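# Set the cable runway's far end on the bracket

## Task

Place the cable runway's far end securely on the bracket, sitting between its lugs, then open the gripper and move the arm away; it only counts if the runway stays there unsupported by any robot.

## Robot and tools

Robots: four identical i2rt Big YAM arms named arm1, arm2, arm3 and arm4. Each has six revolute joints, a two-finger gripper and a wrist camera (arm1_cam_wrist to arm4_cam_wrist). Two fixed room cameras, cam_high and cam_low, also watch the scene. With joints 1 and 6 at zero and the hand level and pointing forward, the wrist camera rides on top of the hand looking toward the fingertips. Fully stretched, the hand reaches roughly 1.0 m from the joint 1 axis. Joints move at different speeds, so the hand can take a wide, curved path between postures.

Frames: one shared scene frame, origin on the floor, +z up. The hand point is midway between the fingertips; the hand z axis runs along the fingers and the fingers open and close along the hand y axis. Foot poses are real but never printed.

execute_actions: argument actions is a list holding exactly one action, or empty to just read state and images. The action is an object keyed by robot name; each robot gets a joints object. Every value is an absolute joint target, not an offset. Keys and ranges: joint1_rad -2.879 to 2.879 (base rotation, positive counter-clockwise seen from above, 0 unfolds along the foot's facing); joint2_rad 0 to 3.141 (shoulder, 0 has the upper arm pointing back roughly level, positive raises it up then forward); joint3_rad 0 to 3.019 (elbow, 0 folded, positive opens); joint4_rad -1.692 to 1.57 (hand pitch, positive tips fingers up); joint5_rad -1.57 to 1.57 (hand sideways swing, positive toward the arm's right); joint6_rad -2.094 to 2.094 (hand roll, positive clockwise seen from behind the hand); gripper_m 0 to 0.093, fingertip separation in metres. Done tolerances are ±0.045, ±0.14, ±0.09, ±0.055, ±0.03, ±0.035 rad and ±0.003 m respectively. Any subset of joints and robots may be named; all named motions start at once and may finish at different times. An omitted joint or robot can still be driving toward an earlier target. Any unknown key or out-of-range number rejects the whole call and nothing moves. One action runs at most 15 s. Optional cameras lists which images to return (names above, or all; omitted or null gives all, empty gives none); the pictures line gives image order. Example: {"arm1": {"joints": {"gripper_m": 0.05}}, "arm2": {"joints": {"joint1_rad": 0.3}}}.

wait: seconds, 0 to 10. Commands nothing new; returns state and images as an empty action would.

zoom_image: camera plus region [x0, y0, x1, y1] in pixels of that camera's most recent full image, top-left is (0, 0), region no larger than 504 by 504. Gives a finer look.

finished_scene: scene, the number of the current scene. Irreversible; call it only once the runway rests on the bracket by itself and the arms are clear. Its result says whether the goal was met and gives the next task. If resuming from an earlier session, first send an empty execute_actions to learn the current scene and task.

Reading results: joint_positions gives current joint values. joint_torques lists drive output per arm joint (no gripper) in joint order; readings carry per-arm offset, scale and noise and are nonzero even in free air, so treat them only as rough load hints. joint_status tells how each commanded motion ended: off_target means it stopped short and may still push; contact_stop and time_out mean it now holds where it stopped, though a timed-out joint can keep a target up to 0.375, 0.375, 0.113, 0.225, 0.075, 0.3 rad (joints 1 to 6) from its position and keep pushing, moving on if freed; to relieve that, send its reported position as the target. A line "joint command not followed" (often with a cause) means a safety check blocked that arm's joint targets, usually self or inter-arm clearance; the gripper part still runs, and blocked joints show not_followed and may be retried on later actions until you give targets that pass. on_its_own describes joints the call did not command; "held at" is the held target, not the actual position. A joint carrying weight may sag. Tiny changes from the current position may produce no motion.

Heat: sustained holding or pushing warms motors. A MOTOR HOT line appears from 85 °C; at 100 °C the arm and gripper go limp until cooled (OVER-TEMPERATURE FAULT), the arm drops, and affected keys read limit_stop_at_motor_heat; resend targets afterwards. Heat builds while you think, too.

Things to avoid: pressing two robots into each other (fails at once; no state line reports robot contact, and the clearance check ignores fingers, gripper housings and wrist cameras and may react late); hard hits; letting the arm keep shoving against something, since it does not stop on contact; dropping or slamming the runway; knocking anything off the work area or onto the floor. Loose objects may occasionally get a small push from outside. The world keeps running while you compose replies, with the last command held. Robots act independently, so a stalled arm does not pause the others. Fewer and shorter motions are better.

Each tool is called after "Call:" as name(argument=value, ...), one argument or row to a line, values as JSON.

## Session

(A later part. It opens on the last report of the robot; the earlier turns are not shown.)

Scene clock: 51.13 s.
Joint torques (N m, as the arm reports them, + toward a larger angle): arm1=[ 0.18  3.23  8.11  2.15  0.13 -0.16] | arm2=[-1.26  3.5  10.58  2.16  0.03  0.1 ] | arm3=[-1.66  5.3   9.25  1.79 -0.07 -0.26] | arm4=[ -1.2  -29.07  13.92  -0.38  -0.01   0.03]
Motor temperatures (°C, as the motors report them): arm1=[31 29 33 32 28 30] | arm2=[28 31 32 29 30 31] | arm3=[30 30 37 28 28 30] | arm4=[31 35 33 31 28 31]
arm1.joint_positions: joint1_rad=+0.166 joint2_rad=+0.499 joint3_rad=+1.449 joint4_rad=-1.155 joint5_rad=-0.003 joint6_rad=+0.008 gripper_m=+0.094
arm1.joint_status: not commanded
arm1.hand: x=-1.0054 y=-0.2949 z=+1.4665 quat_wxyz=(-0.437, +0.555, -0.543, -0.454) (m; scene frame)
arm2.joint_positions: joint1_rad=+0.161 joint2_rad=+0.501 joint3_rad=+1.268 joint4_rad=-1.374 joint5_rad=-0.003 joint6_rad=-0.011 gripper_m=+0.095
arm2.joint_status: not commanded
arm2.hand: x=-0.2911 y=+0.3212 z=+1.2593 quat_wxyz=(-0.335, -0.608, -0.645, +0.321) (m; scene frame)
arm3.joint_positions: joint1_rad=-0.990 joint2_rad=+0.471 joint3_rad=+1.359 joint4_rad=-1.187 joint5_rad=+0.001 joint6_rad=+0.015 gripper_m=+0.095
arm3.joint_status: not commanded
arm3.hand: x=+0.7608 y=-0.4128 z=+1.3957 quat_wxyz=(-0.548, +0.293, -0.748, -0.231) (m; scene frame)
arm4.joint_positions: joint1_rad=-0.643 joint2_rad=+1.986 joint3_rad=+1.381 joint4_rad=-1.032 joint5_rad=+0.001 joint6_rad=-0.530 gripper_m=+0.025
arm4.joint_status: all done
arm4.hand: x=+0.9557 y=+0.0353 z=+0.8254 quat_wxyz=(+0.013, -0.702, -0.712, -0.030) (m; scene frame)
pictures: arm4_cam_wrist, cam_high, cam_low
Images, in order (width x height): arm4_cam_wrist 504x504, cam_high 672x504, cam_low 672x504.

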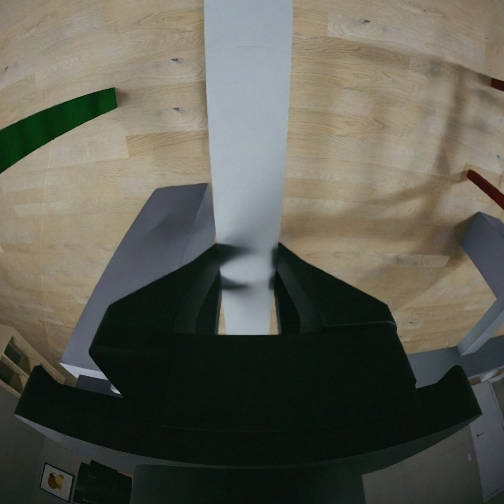

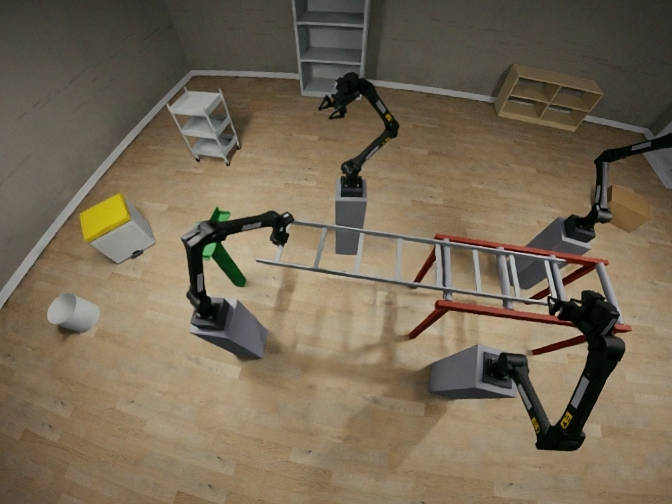

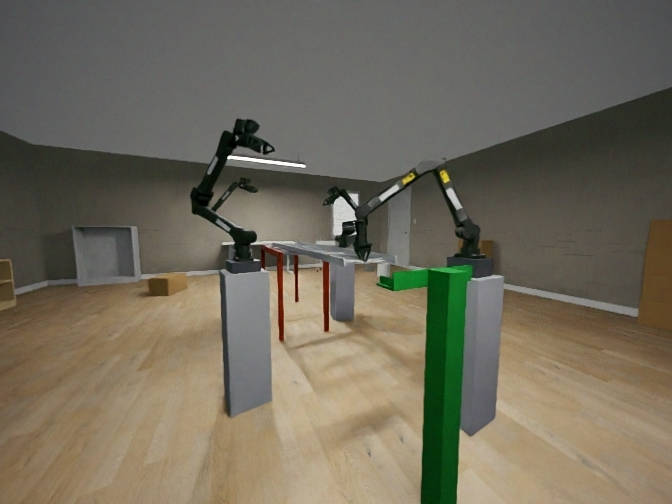

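Call:
execute_actions(
  actions=[
    {"arm4":{"joints":{"joint1_rad":-0.39,"joint2_rad":1.72,"joint3_rad":1.26,"joint4_rad":-0.92,"joint6_rad":-0.26}},"arm3":{"joints":{"joint2_rad":1.0,"joint1_rad":-1.1}}},
  ],
  cameras=["arm4_cam_wrist","arm3_cam_wrist","cam_low","cam_high"],
)

Call:
zoom_image(
  camera="cam_low",
  region=[300, 210, 490, 320],
)

Call:
zoom_image(
  camera="arm3_cam_wrist",
  region=[130, 60, 380, 310],
)

Scene clock: 56.00 s.
Joint torques (N m, as the arm reports them, + toward a larger angle): arm1=[ 0.2   3.24  8.11  2.15  0.14 -0.16] | arm2=[-1.35  3.53 10.62  2.16  0.03  0.1 ] | arm3=[-1.98 -5.32 11.49  1.37 -0.08 -0.28] | arm4=[  0.13 -28.85  13.04  -0.04   0.37   0.05]
Motor temperatures (°C, as the motors report them): arm1=[31 29 33 32 28 30] | arm2=[28 31 33 29 30 31] | arm3=[30 30 37 28 28 30] | arm4=[31 36 34 31 29 32]
arm1.joint_positions: joint1_rad=+0.166 joint2_rad=+0.499 joint3_rad=+1.449 joint4_rad=-1.155 joint5_rad=-0.003 joint6_rad=+0.008 gripper_m=+0.094
arm1.joint_status: not commanded
arm1.hand: x=-1.0054 y=-0.2949 z=+1.4665 quat_wxyz=(-0.437, +0.555, -0.543, -0.454) (m; scene frame)
arm2.joint_positions: joint1_rad=+0.161 joint2_rad=+0.501 joint3_rad=+1.268 joint4_rad=-1.374 joint5_rad=-0.003 joint6_rad=-0.011 gripper_m=+0.095
arm2.joint_status: not commanded
arm2.hand: x=-0.2911 y=+0.3212 z=+1.2593 quat_wxyz=(-0.335, -0.608, -0.645, +0.321) (m; scene frame)
arm3.joint_positions: joint1_rad=-1.091 joint2_rad=+0.999 joint3_rad=+1.359 joint4_rad=-1.189 joint5_rad=+0.001 joint6_rad=+0.015 gripper_m=+0.095
arm3.joint_status: all done
arm3.hand: x=+0.9344 y=-0.2979 z=+1.2484 quat_wxyz=(-0.341, +0.298, -0.883, -0.126) (m; scene frame)
arm4.joint_positions: joint1_rad=-0.393 joint2_rad=+1.877 joint3_rad=+1.208 joint4_rad=-0.913 joint5_rad=-0.008 joint6_rad=-0.264 gripper_m=+0.025
arm4.joint_status: joint2_rad time_out (moved -0.109 of -0.266); the others done
arm4.on_its_own: joint2_rad reads +1.877 and still pushes toward +1.720 since a time_out
arm4.hand: x=+1.0901 y=+0.0197 z=+0.8258 quat_wxyz=(+0.003, -0.708, -0.707, -0.005) (m; scene frame)
pictures: arm3_cam_wrist, arm4_cam_wrist, cam_high, cam_low
Images, in order (width x height): arm3_cam_wrist 504x504, arm4_cam_wrist 504x504, cam_high 672x504, cam_low 672x504.

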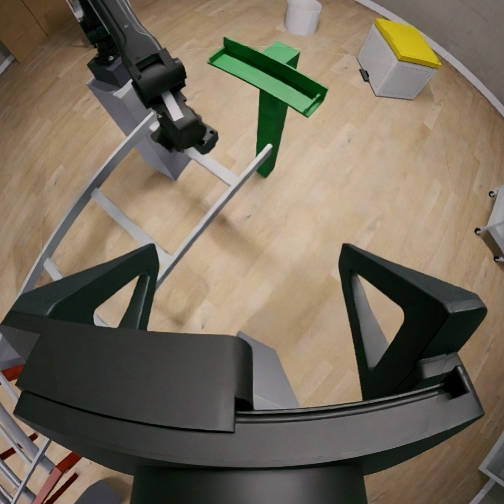

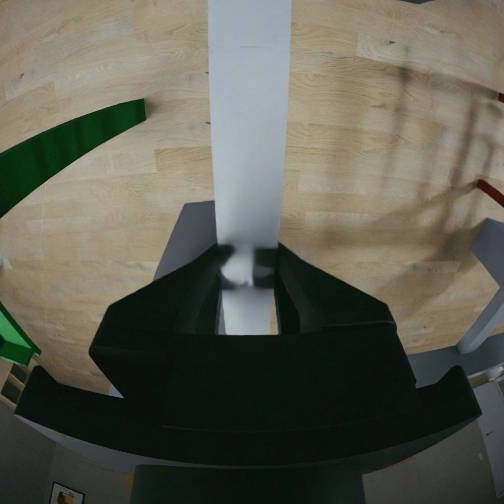

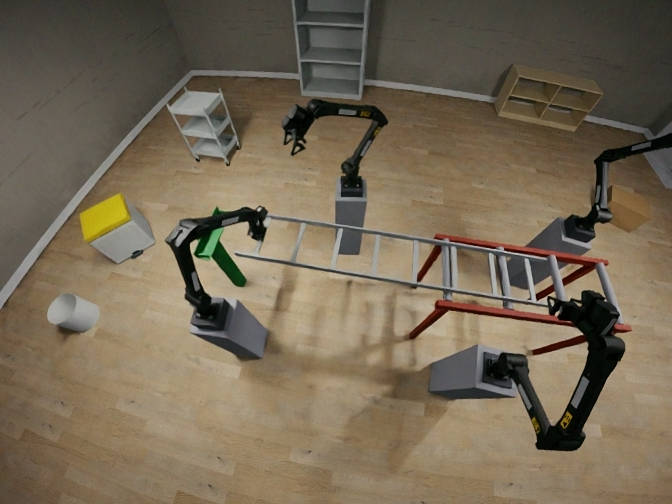

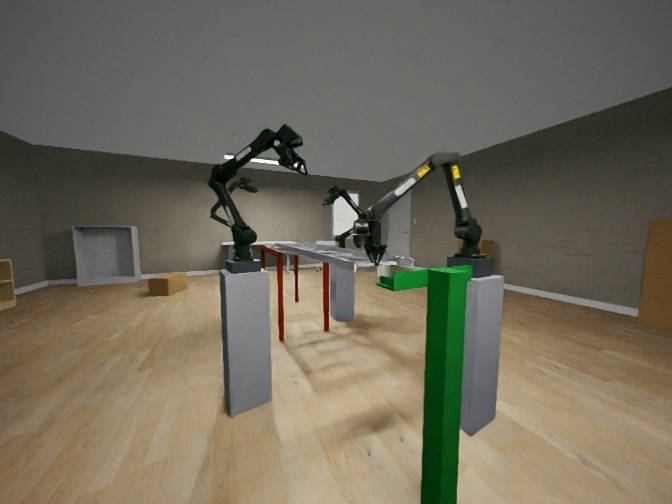

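Region (300, 210, 490, 320) of cam_low's 672x504 image, scaled by 2.653, with more detail than that image has; it fills the top 292 rows of this view, and the rest is white.

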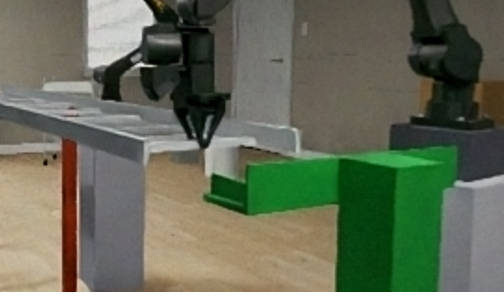

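Region (130, 60, 380, 310) of arm3_cam_wrist's 504x504 image, scaled by 2.016, with more detail than that image has.

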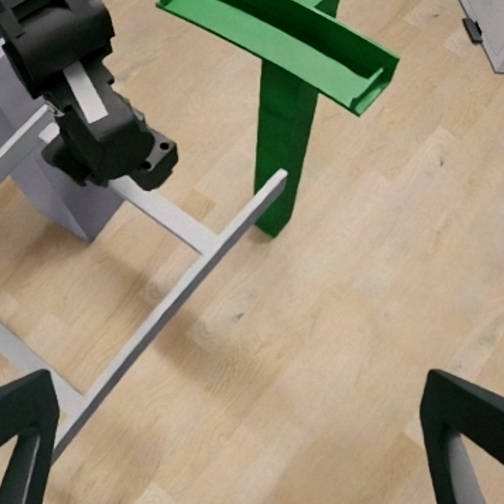

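Call:
execute_actions(
  actions=[
    {"arm4":{"joints":{"joint1_rad":-0.19,"joint2_rad":1.63,"joint3_rad":1.09,"joint4_rad":-0.855,"joint6_rad":-0.07}},"arm3":{"joints":{"joint2_rad":1.25,"joint1_rad":-1.2}}},
  ],
  cameras=["arm4_cam_wrist","arm3_cam_wrist","cam_low","cam_high"],
)

Call:
zoom_image(
  camera="cam_low",
  region=[300, 210, 490, 320],
)

Call:
zoom_image(
  camera="arm3_cam_wrist",
  region=[130, 0, 380, 250],
)

Scene clock: 64.10 s.
Joint torques (N m, as the arm reports them, + toward a larger angle): arm1=[ 0.17  3.28  8.12  2.15  0.13 -0.16] | arm2=[-1.27  3.51 10.63  2.11  0.03  0.1 ] | arm3=[ -0.9  -11.1   11.65   1.14  -0.09  -0.29] | arm4=[ -0.21 -25.83  12.2   -0.14   0.3    0.11]
Motor temperatures (°C, as the motors report them): arm1=[31 29 33 32 28 30] | arm2=[28 31 33 29 30 31] | arm3=[30 30 38 28 28 30] | arm4=[31 37 34 31 29 32]
arm1.joint_positions: joint1_rad=+0.166 joint2_rad=+0.499 joint3_rad=+1.449 joint4_rad=-1.155 joint5_rad=-0.003 joint6_rad=+0.008 gripper_m=+0.094
arm1.joint_status: not commanded
arm1.hand: x=-1.0054 y=-0.2949 z=+1.4665 quat_wxyz=(-0.437, +0.555, -0.543, -0.454) (m; scene frame)
arm2.joint_positions: joint1_rad=+0.161 joint2_rad=+0.501 joint3_rad=+1.268 joint4_rad=-1.374 joint5_rad=-0.003 joint6_rad=-0.011 gripper_m=+0.095
arm2.joint_status: not commanded
arm2.hand: x=-0.2911 y=+0.3212 z=+1.2593 quat_wxyz=(-0.335, -0.608, -0.645, +0.321) (m; scene frame)
arm3.joint_positions: joint1_rad=-1.197 joint2_rad=+1.255 joint3_rad=+1.359 joint4_rad=-1.190 joint5_rad=+0.001 joint6_rad=+0.014 gripper_m=+0.095
arm3.joint_status: all done
arm3.hand: x=+1.0137 y=-0.2959 z=+1.1425 quat_wxyz=(-0.229, +0.262, -0.935, -0.073) (m; scene frame)
arm4.joint_positions: joint1_rad=-0.190 joint2_rad=+1.775 joint3_rad=+1.042 joint4_rad=-0.846 joint5_rad=-0.006 joint6_rad=-0.079 gripper_m=+0.025
arm4.joint_status: joint2_rad time_out (moved -0.102 of -0.247); the others done
arm4.on_its_own: joint2_rad reads +1.775 and still pushes toward +1.630 since a time_out
arm4.hand: x=+1.1924 y=+0.0538 z=+0.8230 quat_wxyz=(+0.004, -0.701, -0.713, -0.004) (m; scene frame)
pictures: arm3_cam_wrist, arm4_cam_wrist, cam_high, cam_low
Images, in order (width x height): arm3_cam_wrist 504x504, arm4_cam_wrist 504x504, cam_high 672x504, cam_low 672x504.

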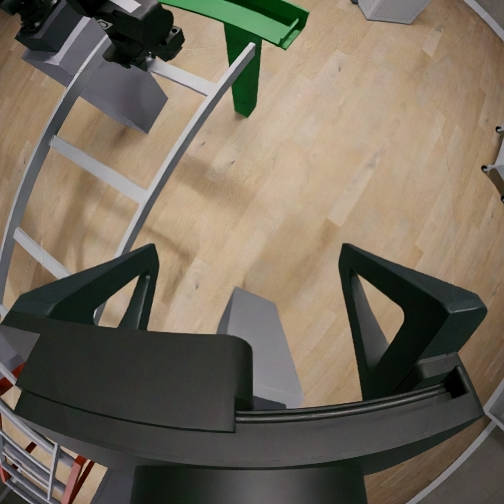

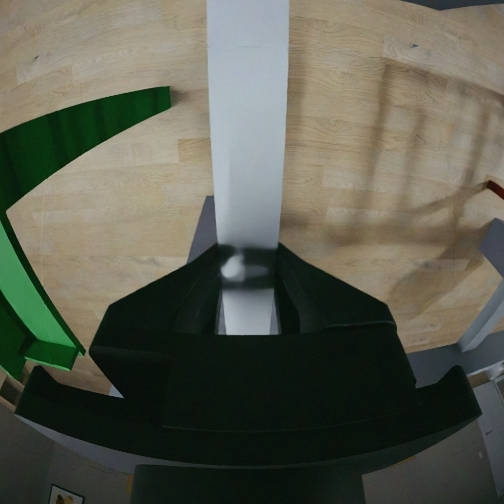

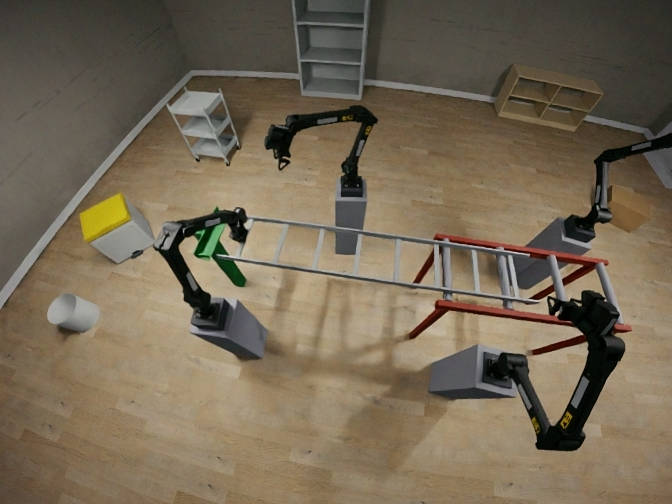

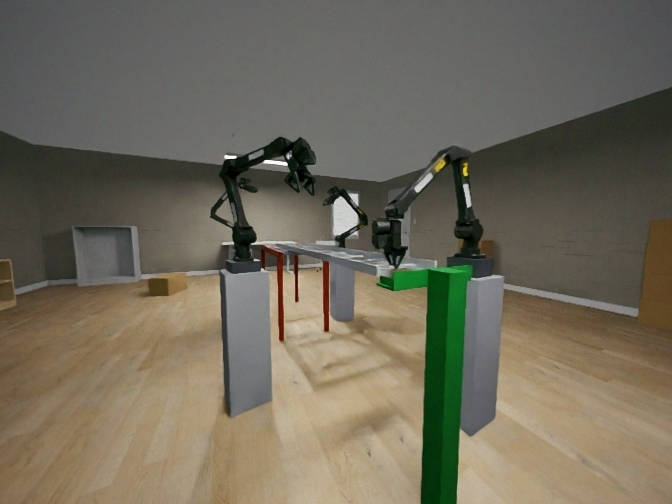

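Region (300, 210, 490, 320) of cam_low's 672x504 image, scaled by 2.653, with more detail than that image has; it fills the top 292 rows of this view, and the rest is white.

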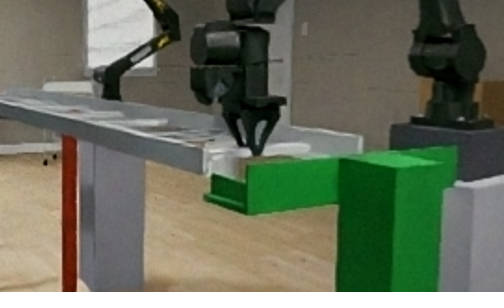

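Region (130, 0, 380, 250) of arm3_cam_wrist's 504x504 image, scaled by 2.016, with more detail than that image has.

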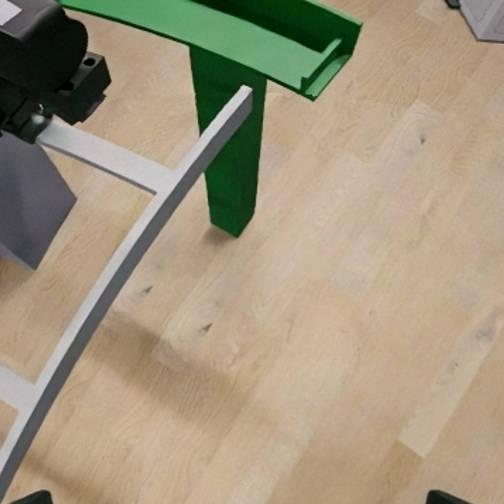

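Call:
zoom_image(
  camera="cam_high",
  region=[170, 190, 290, 290],
)

Region (170, 190, 290, 290) of cam_high's 672x504 image, scaled by 4.200, with more detail than that image has.

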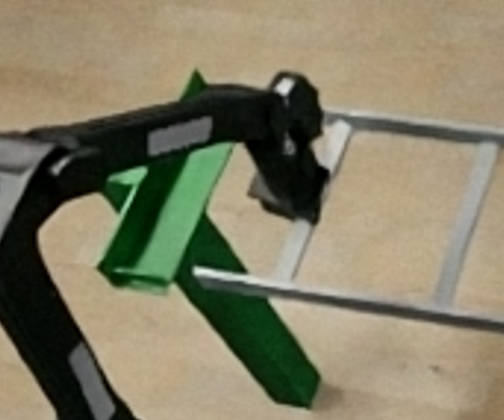

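Call:
execute_actions(
  actions=[
    {"arm4":{"joints":{"joint1_rad":-0.07,"joint2_rad":1.65,"joint3_rad":1.125,"joint4_rad":-0.865,"joint6_rad":0.04}},"arm3":{"joints":{"joint4_rad":-0.9}}},
  ],
  cameras=["arm4_cam_wrist","arm3_cam_wrist","cam_low","cam_high"],
)

Call:
zoom_image(
  camera="cam_low",
  region=[300, 210, 490, 320],
)

Call:
zoom_image(
  camera="arm3_cam_wrist",
  region=[130, 0, 380, 250],
)

Call:
zoom_image(
  camera="cam_high",
  region=[170, 190, 290, 290],
)

Scene clock: 70.00 s.
Joint torques (N m, as the arm reports them, + toward a larger angle): arm1=[ 0.21  3.24  8.12  2.15  0.13 -0.16] | arm2=[-1.25  3.49 10.63  2.16  0.04  0.1 ] | arm3=[ -1.16 -10.75  12.04   2.53  -0.07  -0.27] | arm4=[ -0.4  -24.49  15.55  -0.38   0.24  -0.01]
Motor temperatures (°C, as the motors report them): arm1=[31 29 33 32 28 30] | arm2=[28 31 33 29 30 31] | arm3=[30 31 39 28 28 30] | arm4=[31 37 34 31 29 32]
arm1.joint_positions: joint1_rad=+0.166 joint2_rad=+0.499 joint3_rad=+1.449 joint4_rad=-1.155 joint5_rad=-0.003 joint6_rad=+0.008 gripper_m=+0.094
arm1.joint_status: not commanded
arm1.hand: x=-1.0054 y=-0.2949 z=+1.4665 quat_wxyz=(-0.437, +0.555, -0.543, -0.454) (m; scene frame)
arm2.joint_positions: joint1_rad=+0.161 joint2_rad=+0.501 joint3_rad=+1.268 joint4_rad=-1.374 joint5_rad=-0.003 joint6_rad=-0.011 gripper_m=+0.095
arm2.joint_status: not commanded
arm2.hand: x=-0.2911 y=+0.3212 z=+1.2593 quat_wxyz=(-0.335, -0.608, -0.645, +0.321) (m; scene frame)
arm3.joint_positions: joint1_rad=-1.197 joint2_rad=+1.255 joint3_rad=+1.359 joint4_rad=-0.918 joint5_rad=+0.001 joint6_rad=+0.014 gripper_m=+0.095
arm3.joint_status: all done
arm3.hand: x=+1.0597 y=-0.2673 z=+1.1812 quat_wxyz=(-0.353, +0.250, -0.895, -0.110) (m; scene frame)
arm4.joint_positions: joint1_rad=-0.066 joint2_rad=+1.775 joint3_rad=+1.042 joint4_rad=-0.850 joint5_rad=-0.005 joint6_rad=+0.041 gripper_m=+0.025
arm4.joint_status: all done
arm4.hand: x=+1.2475 y=+0.0546 z=+0.8226 quat_wxyz=(+0.006, -0.700, -0.714, -0.004) (m; scene frame)
pictures: arm3_cam_wrist, arm4_cam_wrist, cam_high, cam_low
Images, in order (width x height): arm3_cam_wrist 504x504, arm4_cam_wrist 504x504, cam_high 672x504, cam_low 672x504.

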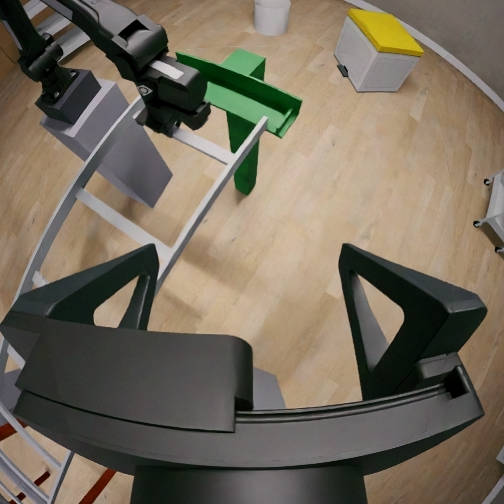

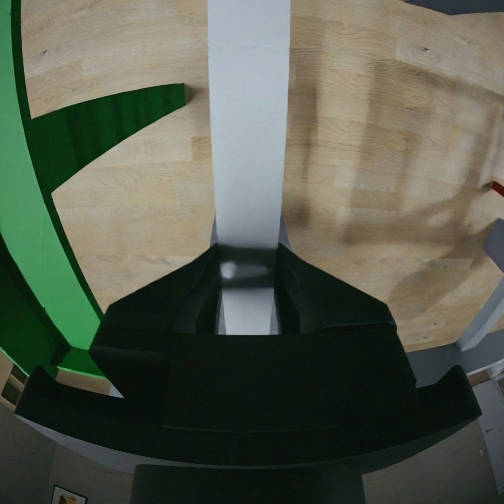

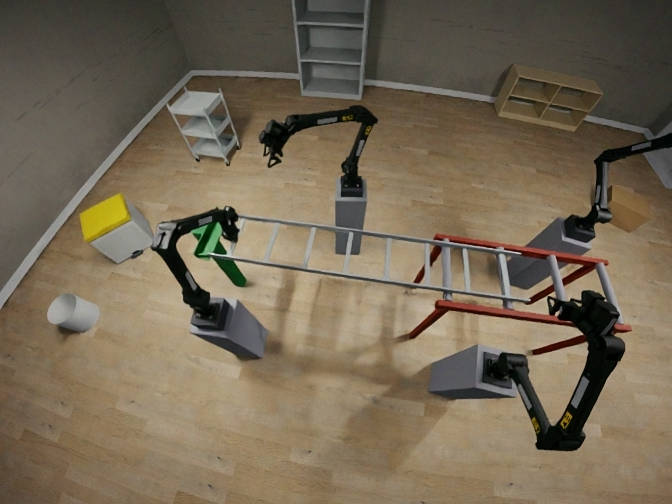

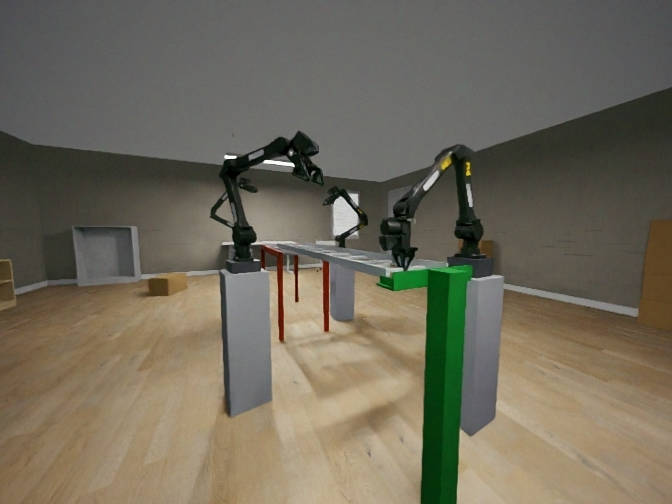

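Region (300, 210, 490, 320) of cam_low's 672x504 image, scaled by 2.653, with more detail than that image has; it fills the top 292 rows of this view, and the rest is white.

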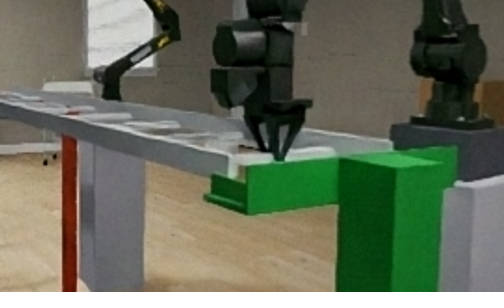

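Region (130, 0, 380, 250) of arm3_cam_wrist's 504x504 image, scaled by 2.016, with more detail than that image has.

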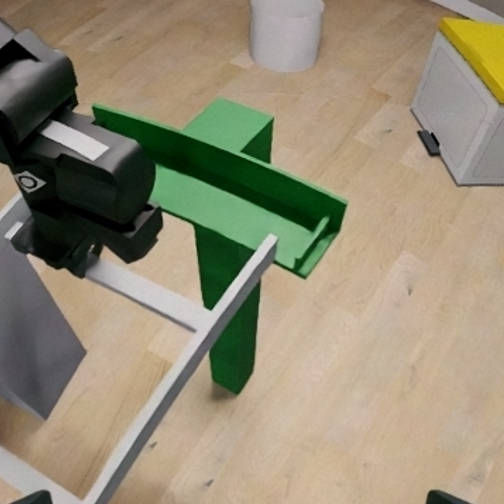

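Region (170, 190, 290, 290) of cam_high's 672x504 image, scaled by 4.200, with more detail than that image has.

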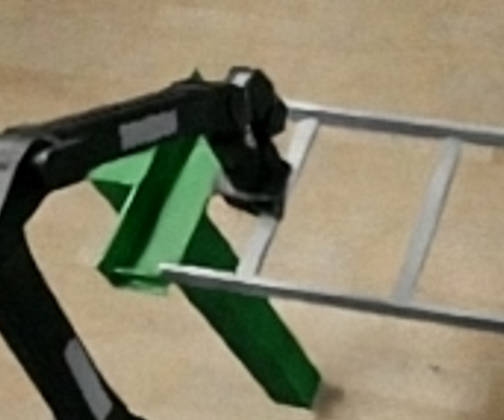

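Call:
execute_actions(
  actions=[
    {"arm4":{"joints":{"joint1_rad":-0.04,"joint2_rad":1.68,"joint3_rad":1.18,"joint4_rad":-0.84,"joint6_rad":0.07}}},
  ],
  cameras=["arm3_cam_wrist","cam_high"],
)

Call:
zoom_image(
  camera="arm3_cam_wrist",
  region=[150, 30, 330, 210],
)

Call:
zoom_image(
  camera="cam_high",
  region=[170, 190, 290, 290],
)

Scene clock: 74.73 s.
Joint torques (N m, as the arm reports them, + toward a larger angle): arm1=[ 0.2   3.24  8.12  2.15  0.14 -0.16] | arm2=[-1.22  3.49 10.66  2.13  0.04  0.1 ] | arm3=[ -1.28 -10.49  12.17   2.62  -0.04  -0.28] | arm4=[  1.32 -22.76  18.26   0.44   0.12   0.17]
Motor temperatures (°C, as the motors report them): arm1=[31 29 33 32 28 30] | arm2=[28 31 33 29 30 31] | arm3=[30 31 40 28 28 30] | arm4=[31 37 36 31 29 32]
arm1.joint_positions: joint1_rad=+0.166 joint2_rad=+0.499 joint3_rad=+1.449 joint4_rad=-1.155 joint5_rad=-0.003 joint6_rad=+0.008 gripper_m=+0.094
arm1.joint_status: not commanded
arm1.hand: x=-1.0054 y=-0.2949 z=+1.4665 quat_wxyz=(-0.437, +0.555, -0.543, -0.454) (m; scene frame)
arm2.joint_positions: joint1_rad=+0.161 joint2_rad=+0.501 joint3_rad=+1.268 joint4_rad=-1.374 joint5_rad=-0.003 joint6_rad=-0.011 gripper_m=+0.095
arm2.joint_status: not commanded
arm2.hand: x=-0.2911 y=+0.3212 z=+1.2593 quat_wxyz=(-0.335, -0.608, -0.645, +0.321) (m; scene frame)
arm3.joint_positions: joint1_rad=-1.197 joint2_rad=+1.255 joint3_rad=+1.359 joint4_rad=-0.918 joint5_rad=+0.001 joint6_rad=+0.014 gripper_m=+0.095
arm3.joint_status: not commanded
arm3.hand: x=+1.0597 y=-0.2673 z=+1.1812 quat_wxyz=(-0.353, +0.250, -0.895, -0.110) (m; scene frame)
arm4.joint_positions: joint1_rad=-0.058 joint2_rad=+1.784 joint3_rad=+1.043 joint4_rad=-0.844 joint5_rad=-0.002 joint6_rad=+0.051 gripper_m=+0.025
arm4.joint_status: joint3_rad time_out (moved +0.001 of +0.138); the others done
arm4.on_its_own: joint3_rad reads +1.043 and still pushes toward +1.156 since a time_out
arm4.hand: x=+1.2507 y=+0.0542 z=+0.8188 quat_wxyz=(+0.008, -0.700, -0.714, -0.004) (m; scene frame)
pictures: arm3_cam_wrist, cam_high
Images, in order (width x height): arm3_cam_wrist 504x504, cam_high 672x504.

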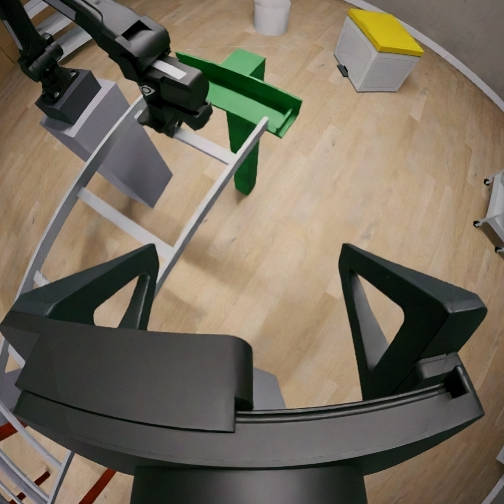

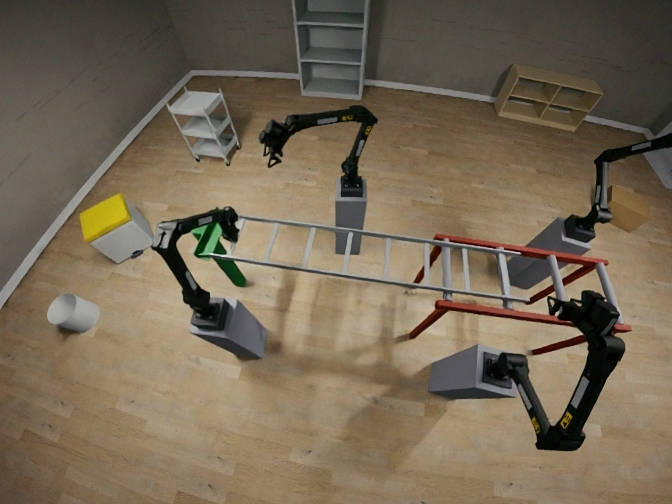

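Region (150, 30, 330, 210) of arm3_cam_wrist's 504x504 image, scaled by 2.800, with more detail than that image has.

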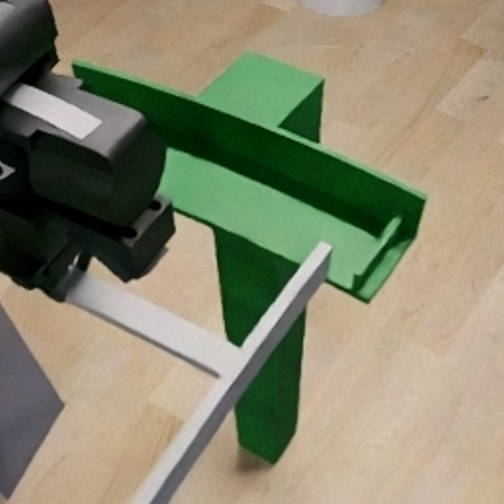

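Region (170, 190, 290, 290) of cam_high's 672x504 image, scaled by 4.200, with more detail than that image has.

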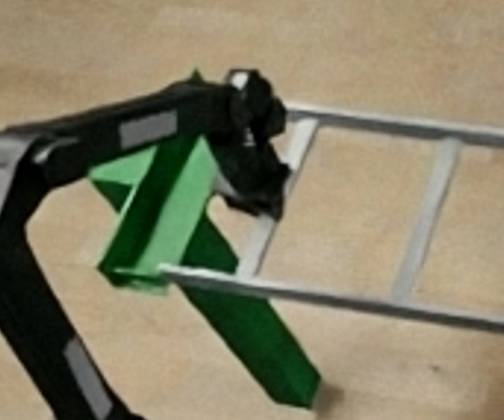

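Call:
execute_actions(
  actions=[
    {"arm4":{"joints":{"joint1_rad":0.06,"joint2_rad":1.65,"joint3_rad":1.13,"joint4_rad":-0.83,"joint6_rad":0.17}}},
  ],
  cameras=["arm3_cam_wrist","cam_high","arm4_cam_wrist"],
)

Call:
zoom_image(
  camera="arm3_cam_wrist",
  region=[150, 30, 330, 210],
)

Call:
zoom_image(
  camera="cam_high",
  region=[170, 190, 290, 290],
)

Scene clock: 78.50 s.
Joint torques (N m, as the arm reports them, + toward a larger angle): arm1=[ 0.2   3.25  8.11  2.14  0.14 -0.16] | arm2=[-1.18  3.5  10.6   2.12  0.03  0.1 ] | arm3=[ -0.97 -10.54  12.01   2.6   -0.08  -0.31] | arm4=[  8.26 -25.1   15.76   0.82  -1.29   0.75]
Motor temperatures (°C, as the motors report them): arm1=[31 29 33 32 28 30] | arm2=[28 31 33 29 30 31] | arm3=[30 31 40 28 28 30] | arm4=[31 37 36 31 29 32]
arm1.joint_positions: joint1_rad=+0.166 joint2_rad=+0.499 joint3_rad=+1.449 joint4_rad=-1.155 joint5_rad=-0.003 joint6_rad=+0.008 gripper_m=+0.094
arm1.joint_status: not commanded
arm1.hand: x=-1.0054 y=-0.2949 z=+1.4665 quat_wxyz=(-0.437, +0.555, -0.543, -0.454) (m; scene frame)
arm2.joint_positions: joint1_rad=+0.161 joint2_rad=+0.501 joint3_rad=+1.268 joint4_rad=-1.374 joint5_rad=-0.003 joint6_rad=-0.011 gripper_m=+0.095
arm2.joint_status: not commanded
arm2.hand: x=-0.2911 y=+0.3212 z=+1.2593 quat_wxyz=(-0.335, -0.608, -0.645, +0.321) (m; scene frame)
arm3.joint_positions: joint1_rad=-1.197 joint2_rad=+1.255 joint3_rad=+1.359 joint4_rad=-0.918 joint5_rad=+0.001 joint6_rad=+0.014 gripper_m=+0.095
arm3.joint_status: not commanded
arm3.hand: x=+1.0597 y=-0.2673 z=+1.1812 quat_wxyz=(-0.353, +0.250, -0.895, -0.110) (m; scene frame)
arm4.joint_positions: joint1_rad=-0.039 joint2_rad=+1.784 joint3_rad=+1.043 joint4_rad=-0.842 joint5_rad=+0.035 joint6_rad=+0.088 gripper_m=+0.025
arm4.joint_status: joint1_rad time_out (moved +0.018 of +0.118); joint6_rad time_out (moved +0.037 of +0.119); the others done
arm4.on_its_own: joint1_rad reads -0.039 and still pushes toward +0.060 since a time_out; joint6_rad reads +0.088 and still pushes toward +0.170 since a time_out
arm4.hand: x=+1.2527 y=+0.0540 z=+0.8189 quat_wxyz=(+0.020, -0.707, -0.707, +0.011) (m; scene frame)
pictures: arm3_cam_wrist, arm4_cam_wrist, cam_high
Images, in order (width x height): arm3_cam_wrist 504x504, arm4_cam_wrist 504x504, cam_high 672x504.

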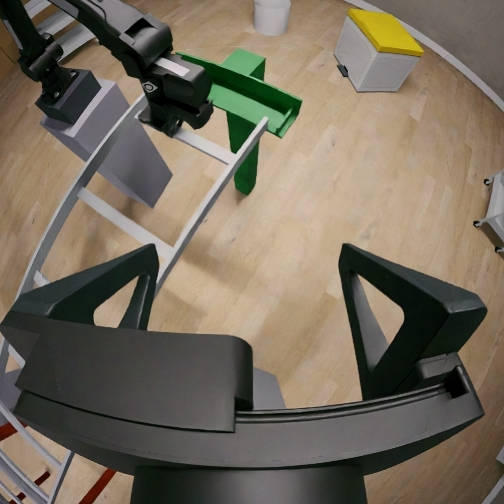

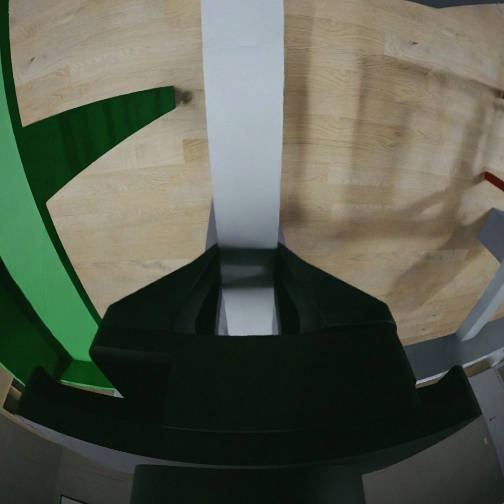

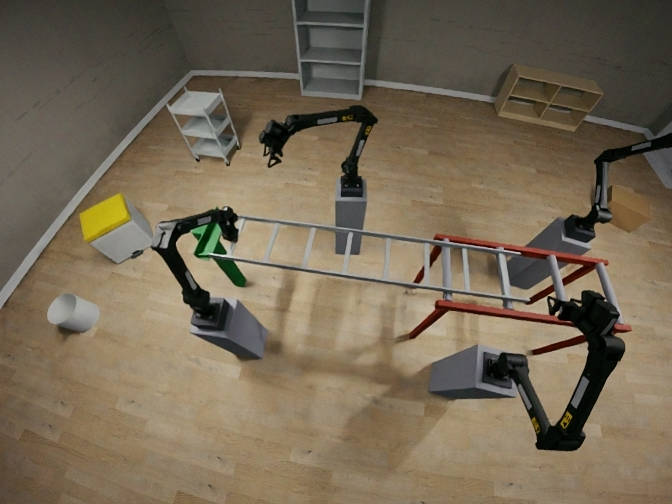

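Region (150, 30, 330, 210) of arm3_cam_wrist's 504x504 image, scaled by 2.800, with more detail than that image has.

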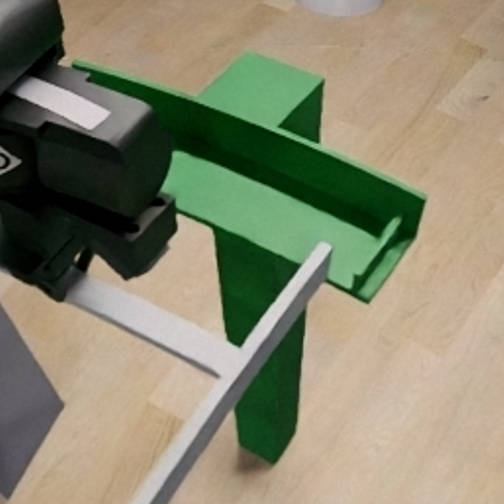

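Region (170, 190, 290, 290) of cam_high's 672x504 image, scaled by 4.200, with more detail than that image has.

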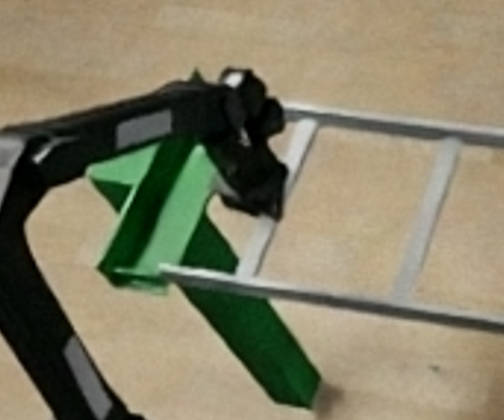

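Call:
execute_actions(
  actions=[
    {"arm4":{"joints":{"joint1_rad":-0.075,"joint2_rad":1.52,"joint3_rad":1.15,"joint4_rad":-0.84,"joint6_rad":0.04}}},
  ],
  cameras=["arm3_cam_wrist","cam_low"],
)

Call:
zoom_image(
  camera="cam_low",
  region=[300, 210, 490, 320],
)

Scene clock: 82.13 s.
Joint torques (N m, as the arm reports them, + toward a larger angle): arm1=[ 0.2   3.24  8.11  2.16  0.14 -0.16] | arm2=[-1.08  3.55 10.61  2.12  0.03  0.1 ] | arm3=[ -0.52 -11.18  11.96   2.58  -0.05  -0.24] | arm4=[ -1.39 -30.59  18.2    0.57   0.15  -0.12]
Motor temperatures (°C, as the motors report them): arm1=[31 29 33 32 28 30] | arm2=[28 31 33 29 30 31] | arm3=[30 31 40 28 28 30] | arm4=[31 37 37 31 29 32]
arm1.joint_positions: joint1_rad=+0.166 joint2_rad=+0.499 joint3_rad=+1.449 joint4_rad=-1.155 joint5_rad=-0.003 joint6_rad=+0.008 gripper_m=+0.094
arm1.joint_status: not commanded
arm1.hand: x=-1.0054 y=-0.2949 z=+1.4665 quat_wxyz=(-0.437, +0.555, -0.543, -0.454) (m; scene frame)
arm2.joint_positions: joint1_rad=+0.161 joint2_rad=+0.501 joint3_rad=+1.268 joint4_rad=-1.374 joint5_rad=-0.003 joint6_rad=-0.011 gripper_m=+0.095
arm2.joint_status: not commanded
arm2.hand: x=-0.2911 y=+0.3212 z=+1.2593 quat_wxyz=(-0.335, -0.608, -0.645, +0.321) (m; scene frame)
arm3.joint_positions: joint1_rad=-1.196 joint2_rad=+1.255 joint3_rad=+1.359 joint4_rad=-0.918 joint5_rad=+0.001 joint6_rad=+0.014 gripper_m=+0.095
arm3.joint_status: not commanded
arm3.hand: x=+1.0596 y=-0.2672 z=+1.1812 quat_wxyz=(-0.353, +0.250, -0.895, -0.110) (m; scene frame)
arm4.joint_positions: joint1_rad=-0.058 joint2_rad=+1.729 joint3_rad=+1.043 joint4_rad=-0.844 joint5_rad=-0.002 joint6_rad=+0.056 gripper_m=+0.025
arm4.joint_status: joint2_rad time_out (moved -0.055 of -0.264); joint3_rad time_out (moved +0.000 of +0.107); the others done
arm4.on_its_own: joint2_rad reads +1.729 and still pushes toward +1.520 since a time_out; joint3_rad reads +1.043 and still pushes toward +1.150 since a time_out
arm4.hand: x=+1.2511 y=+0.0466 z=+0.8425 quat_wxyz=(-0.012, -0.702, -0.711, +0.014) (m; scene frame)
pictures: arm3_cam_wrist, cam_low
Images, in order (width x height): arm3_cam_wrist 504x504, cam_low 672x504.

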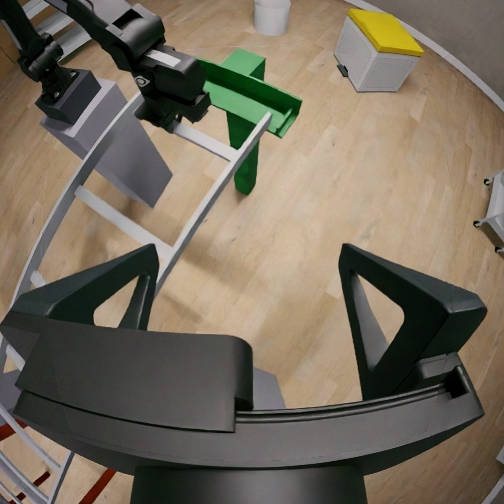

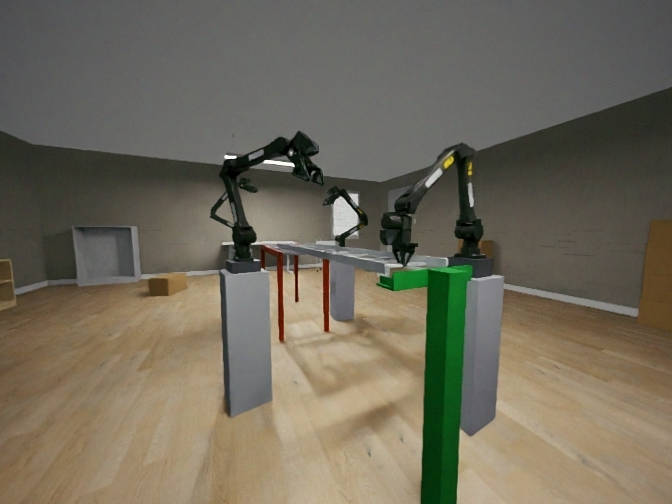

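Region (300, 210, 490, 320) of cam_low's 672x504 image, scaled by 2.653, with more detail than that image has; it fills the top 292 rows of this view, and the rest is white.

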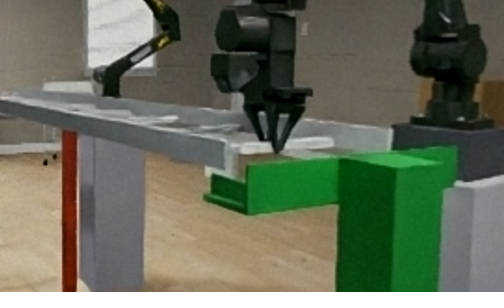

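Lifted ~2 cm (with the ladder). Advance using only q1/q6.

Call:
execute_actions(
  actions=[
    {"arm4":{"joints":{"joint1_rad":0.07,"joint6_rad":0.18}}},
  ],
  cameras=["arm3_cam_wrist","cam_high","cam_low"],
)

Call:
zoom_image(
  camera="arm3_cam_wrist",
  region=[150, 30, 330, 210],
)

Call:
zoom_image(
  camera="cam_high",
  region=[170, 190, 290, 290],
)

Scene clock: 85.03 s.
Joint torques (N m, as the arm reports them, + toward a larger angle): arm1=[ 0.19  3.23  8.12  2.16  0.14 -0.16] | arm2=[-1.22  3.59 10.64  2.14  0.03  0.1 ] | arm3=[ -1.05 -10.91  12.04   2.53  -0.01  -0.25] | arm4=[ -1.07 -29.67  18.24   0.56   0.21  -0.09]
Motor temperatures (°C, as the motors report them): arm1=[31 29 33 32 28 30] | arm2=[28 31 33 29 30 31] | arm3=[30 31 40 28 28 30] | arm4=[31 37 37 31 29 32]
arm1.joint_positions: joint1_rad=+0.166 joint2_rad=+0.499 joint3_rad=+1.449 joint4_rad=-1.155 joint5_rad=-0.003 joint6_rad=+0.008 gripper_m=+0.094
arm1.joint_status: not commanded
arm1.hand: x=-1.0054 y=-0.2949 z=+1.4665 quat_wxyz=(-0.437, +0.555, -0.543, -0.454) (m; scene frame)
arm2.joint_positions: joint1_rad=+0.161 joint2_rad=+0.501 joint3_rad=+1.268 joint4_rad=-1.374 joint5_rad=-0.003 joint6_rad=-0.011 gripper_m=+0.095
arm2.joint_status: not commanded
arm2.hand: x=-0.2911 y=+0.3212 z=+1.2593 quat_wxyz=(-0.335, -0.608, -0.645, +0.321) (m; scene frame)
arm3.joint_positions: joint1_rad=-1.197 joint2_rad=+1.255 joint3_rad=+1.359 joint4_rad=-0.918 joint5_rad=+0.001 joint6_rad=+0.014 gripper_m=+0.095
arm3.joint_status: not commanded
arm3.hand: x=+1.0597 y=-0.2673 z=+1.1812 quat_wxyz=(-0.353, +0.250, -0.895, -0.110) (m; scene frame)
arm4.joint_positions: joint1_rad=+0.081 joint2_rad=+1.729 joint3_rad=+1.043 joint4_rad=-0.844 joint5_rad=-0.003 joint6_rad=+0.191 gripper_m=+0.025
arm4.joint_status: all done
arm4.on_its_own: joint2_rad reads +1.729 and still pushes toward +1.520 since a time_out; joint3_rad reads +1.043 and still pushes toward +1.150 since a time_out
arm4.hand: x=+1.3138 y=+0.0554 z=+0.8421 quat_wxyz=(-0.014, -0.701, -0.713, +0.012) (m; scene frame)
pictures: arm3_cam_wrist, cam_high, cam_low
Images, in order (width x height): arm3_cam_wrist 504x504, cam_high 672x504, cam_low 672x504.

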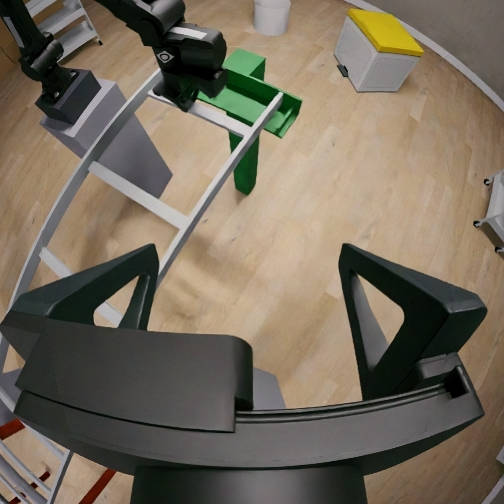

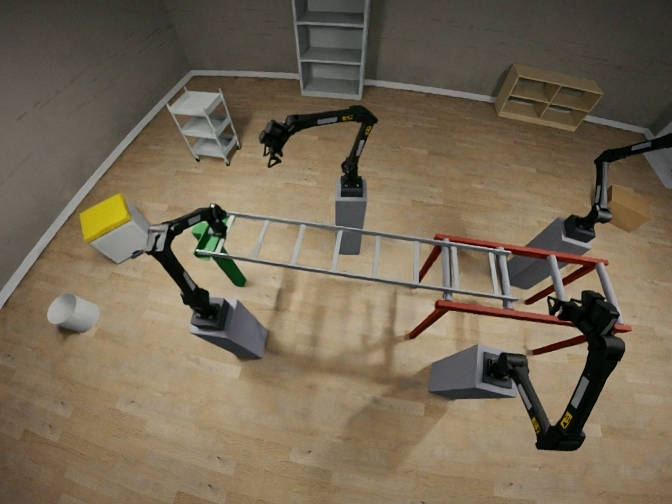

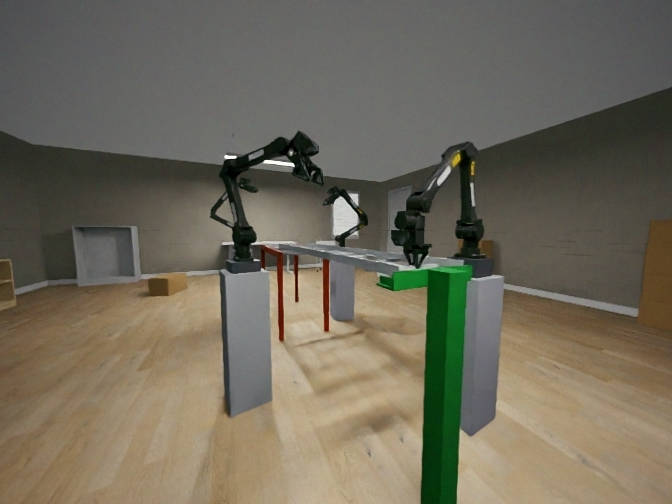

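Region (150, 30, 330, 210) of arm3_cam_wrist's 504x504 image, scaled by 2.800, with more detail than that image has.

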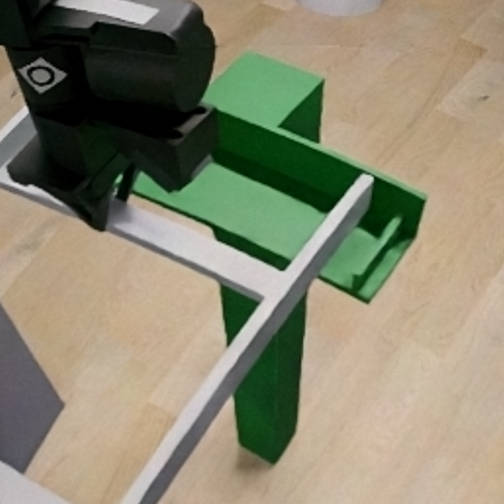

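Region (170, 190, 290, 290) of cam_high's 672x504 image, scaled by 4.200, with more detail than that image has.

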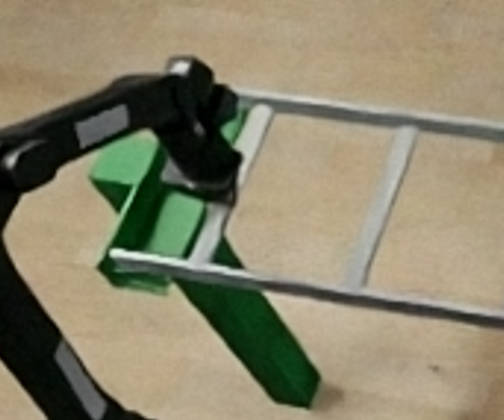

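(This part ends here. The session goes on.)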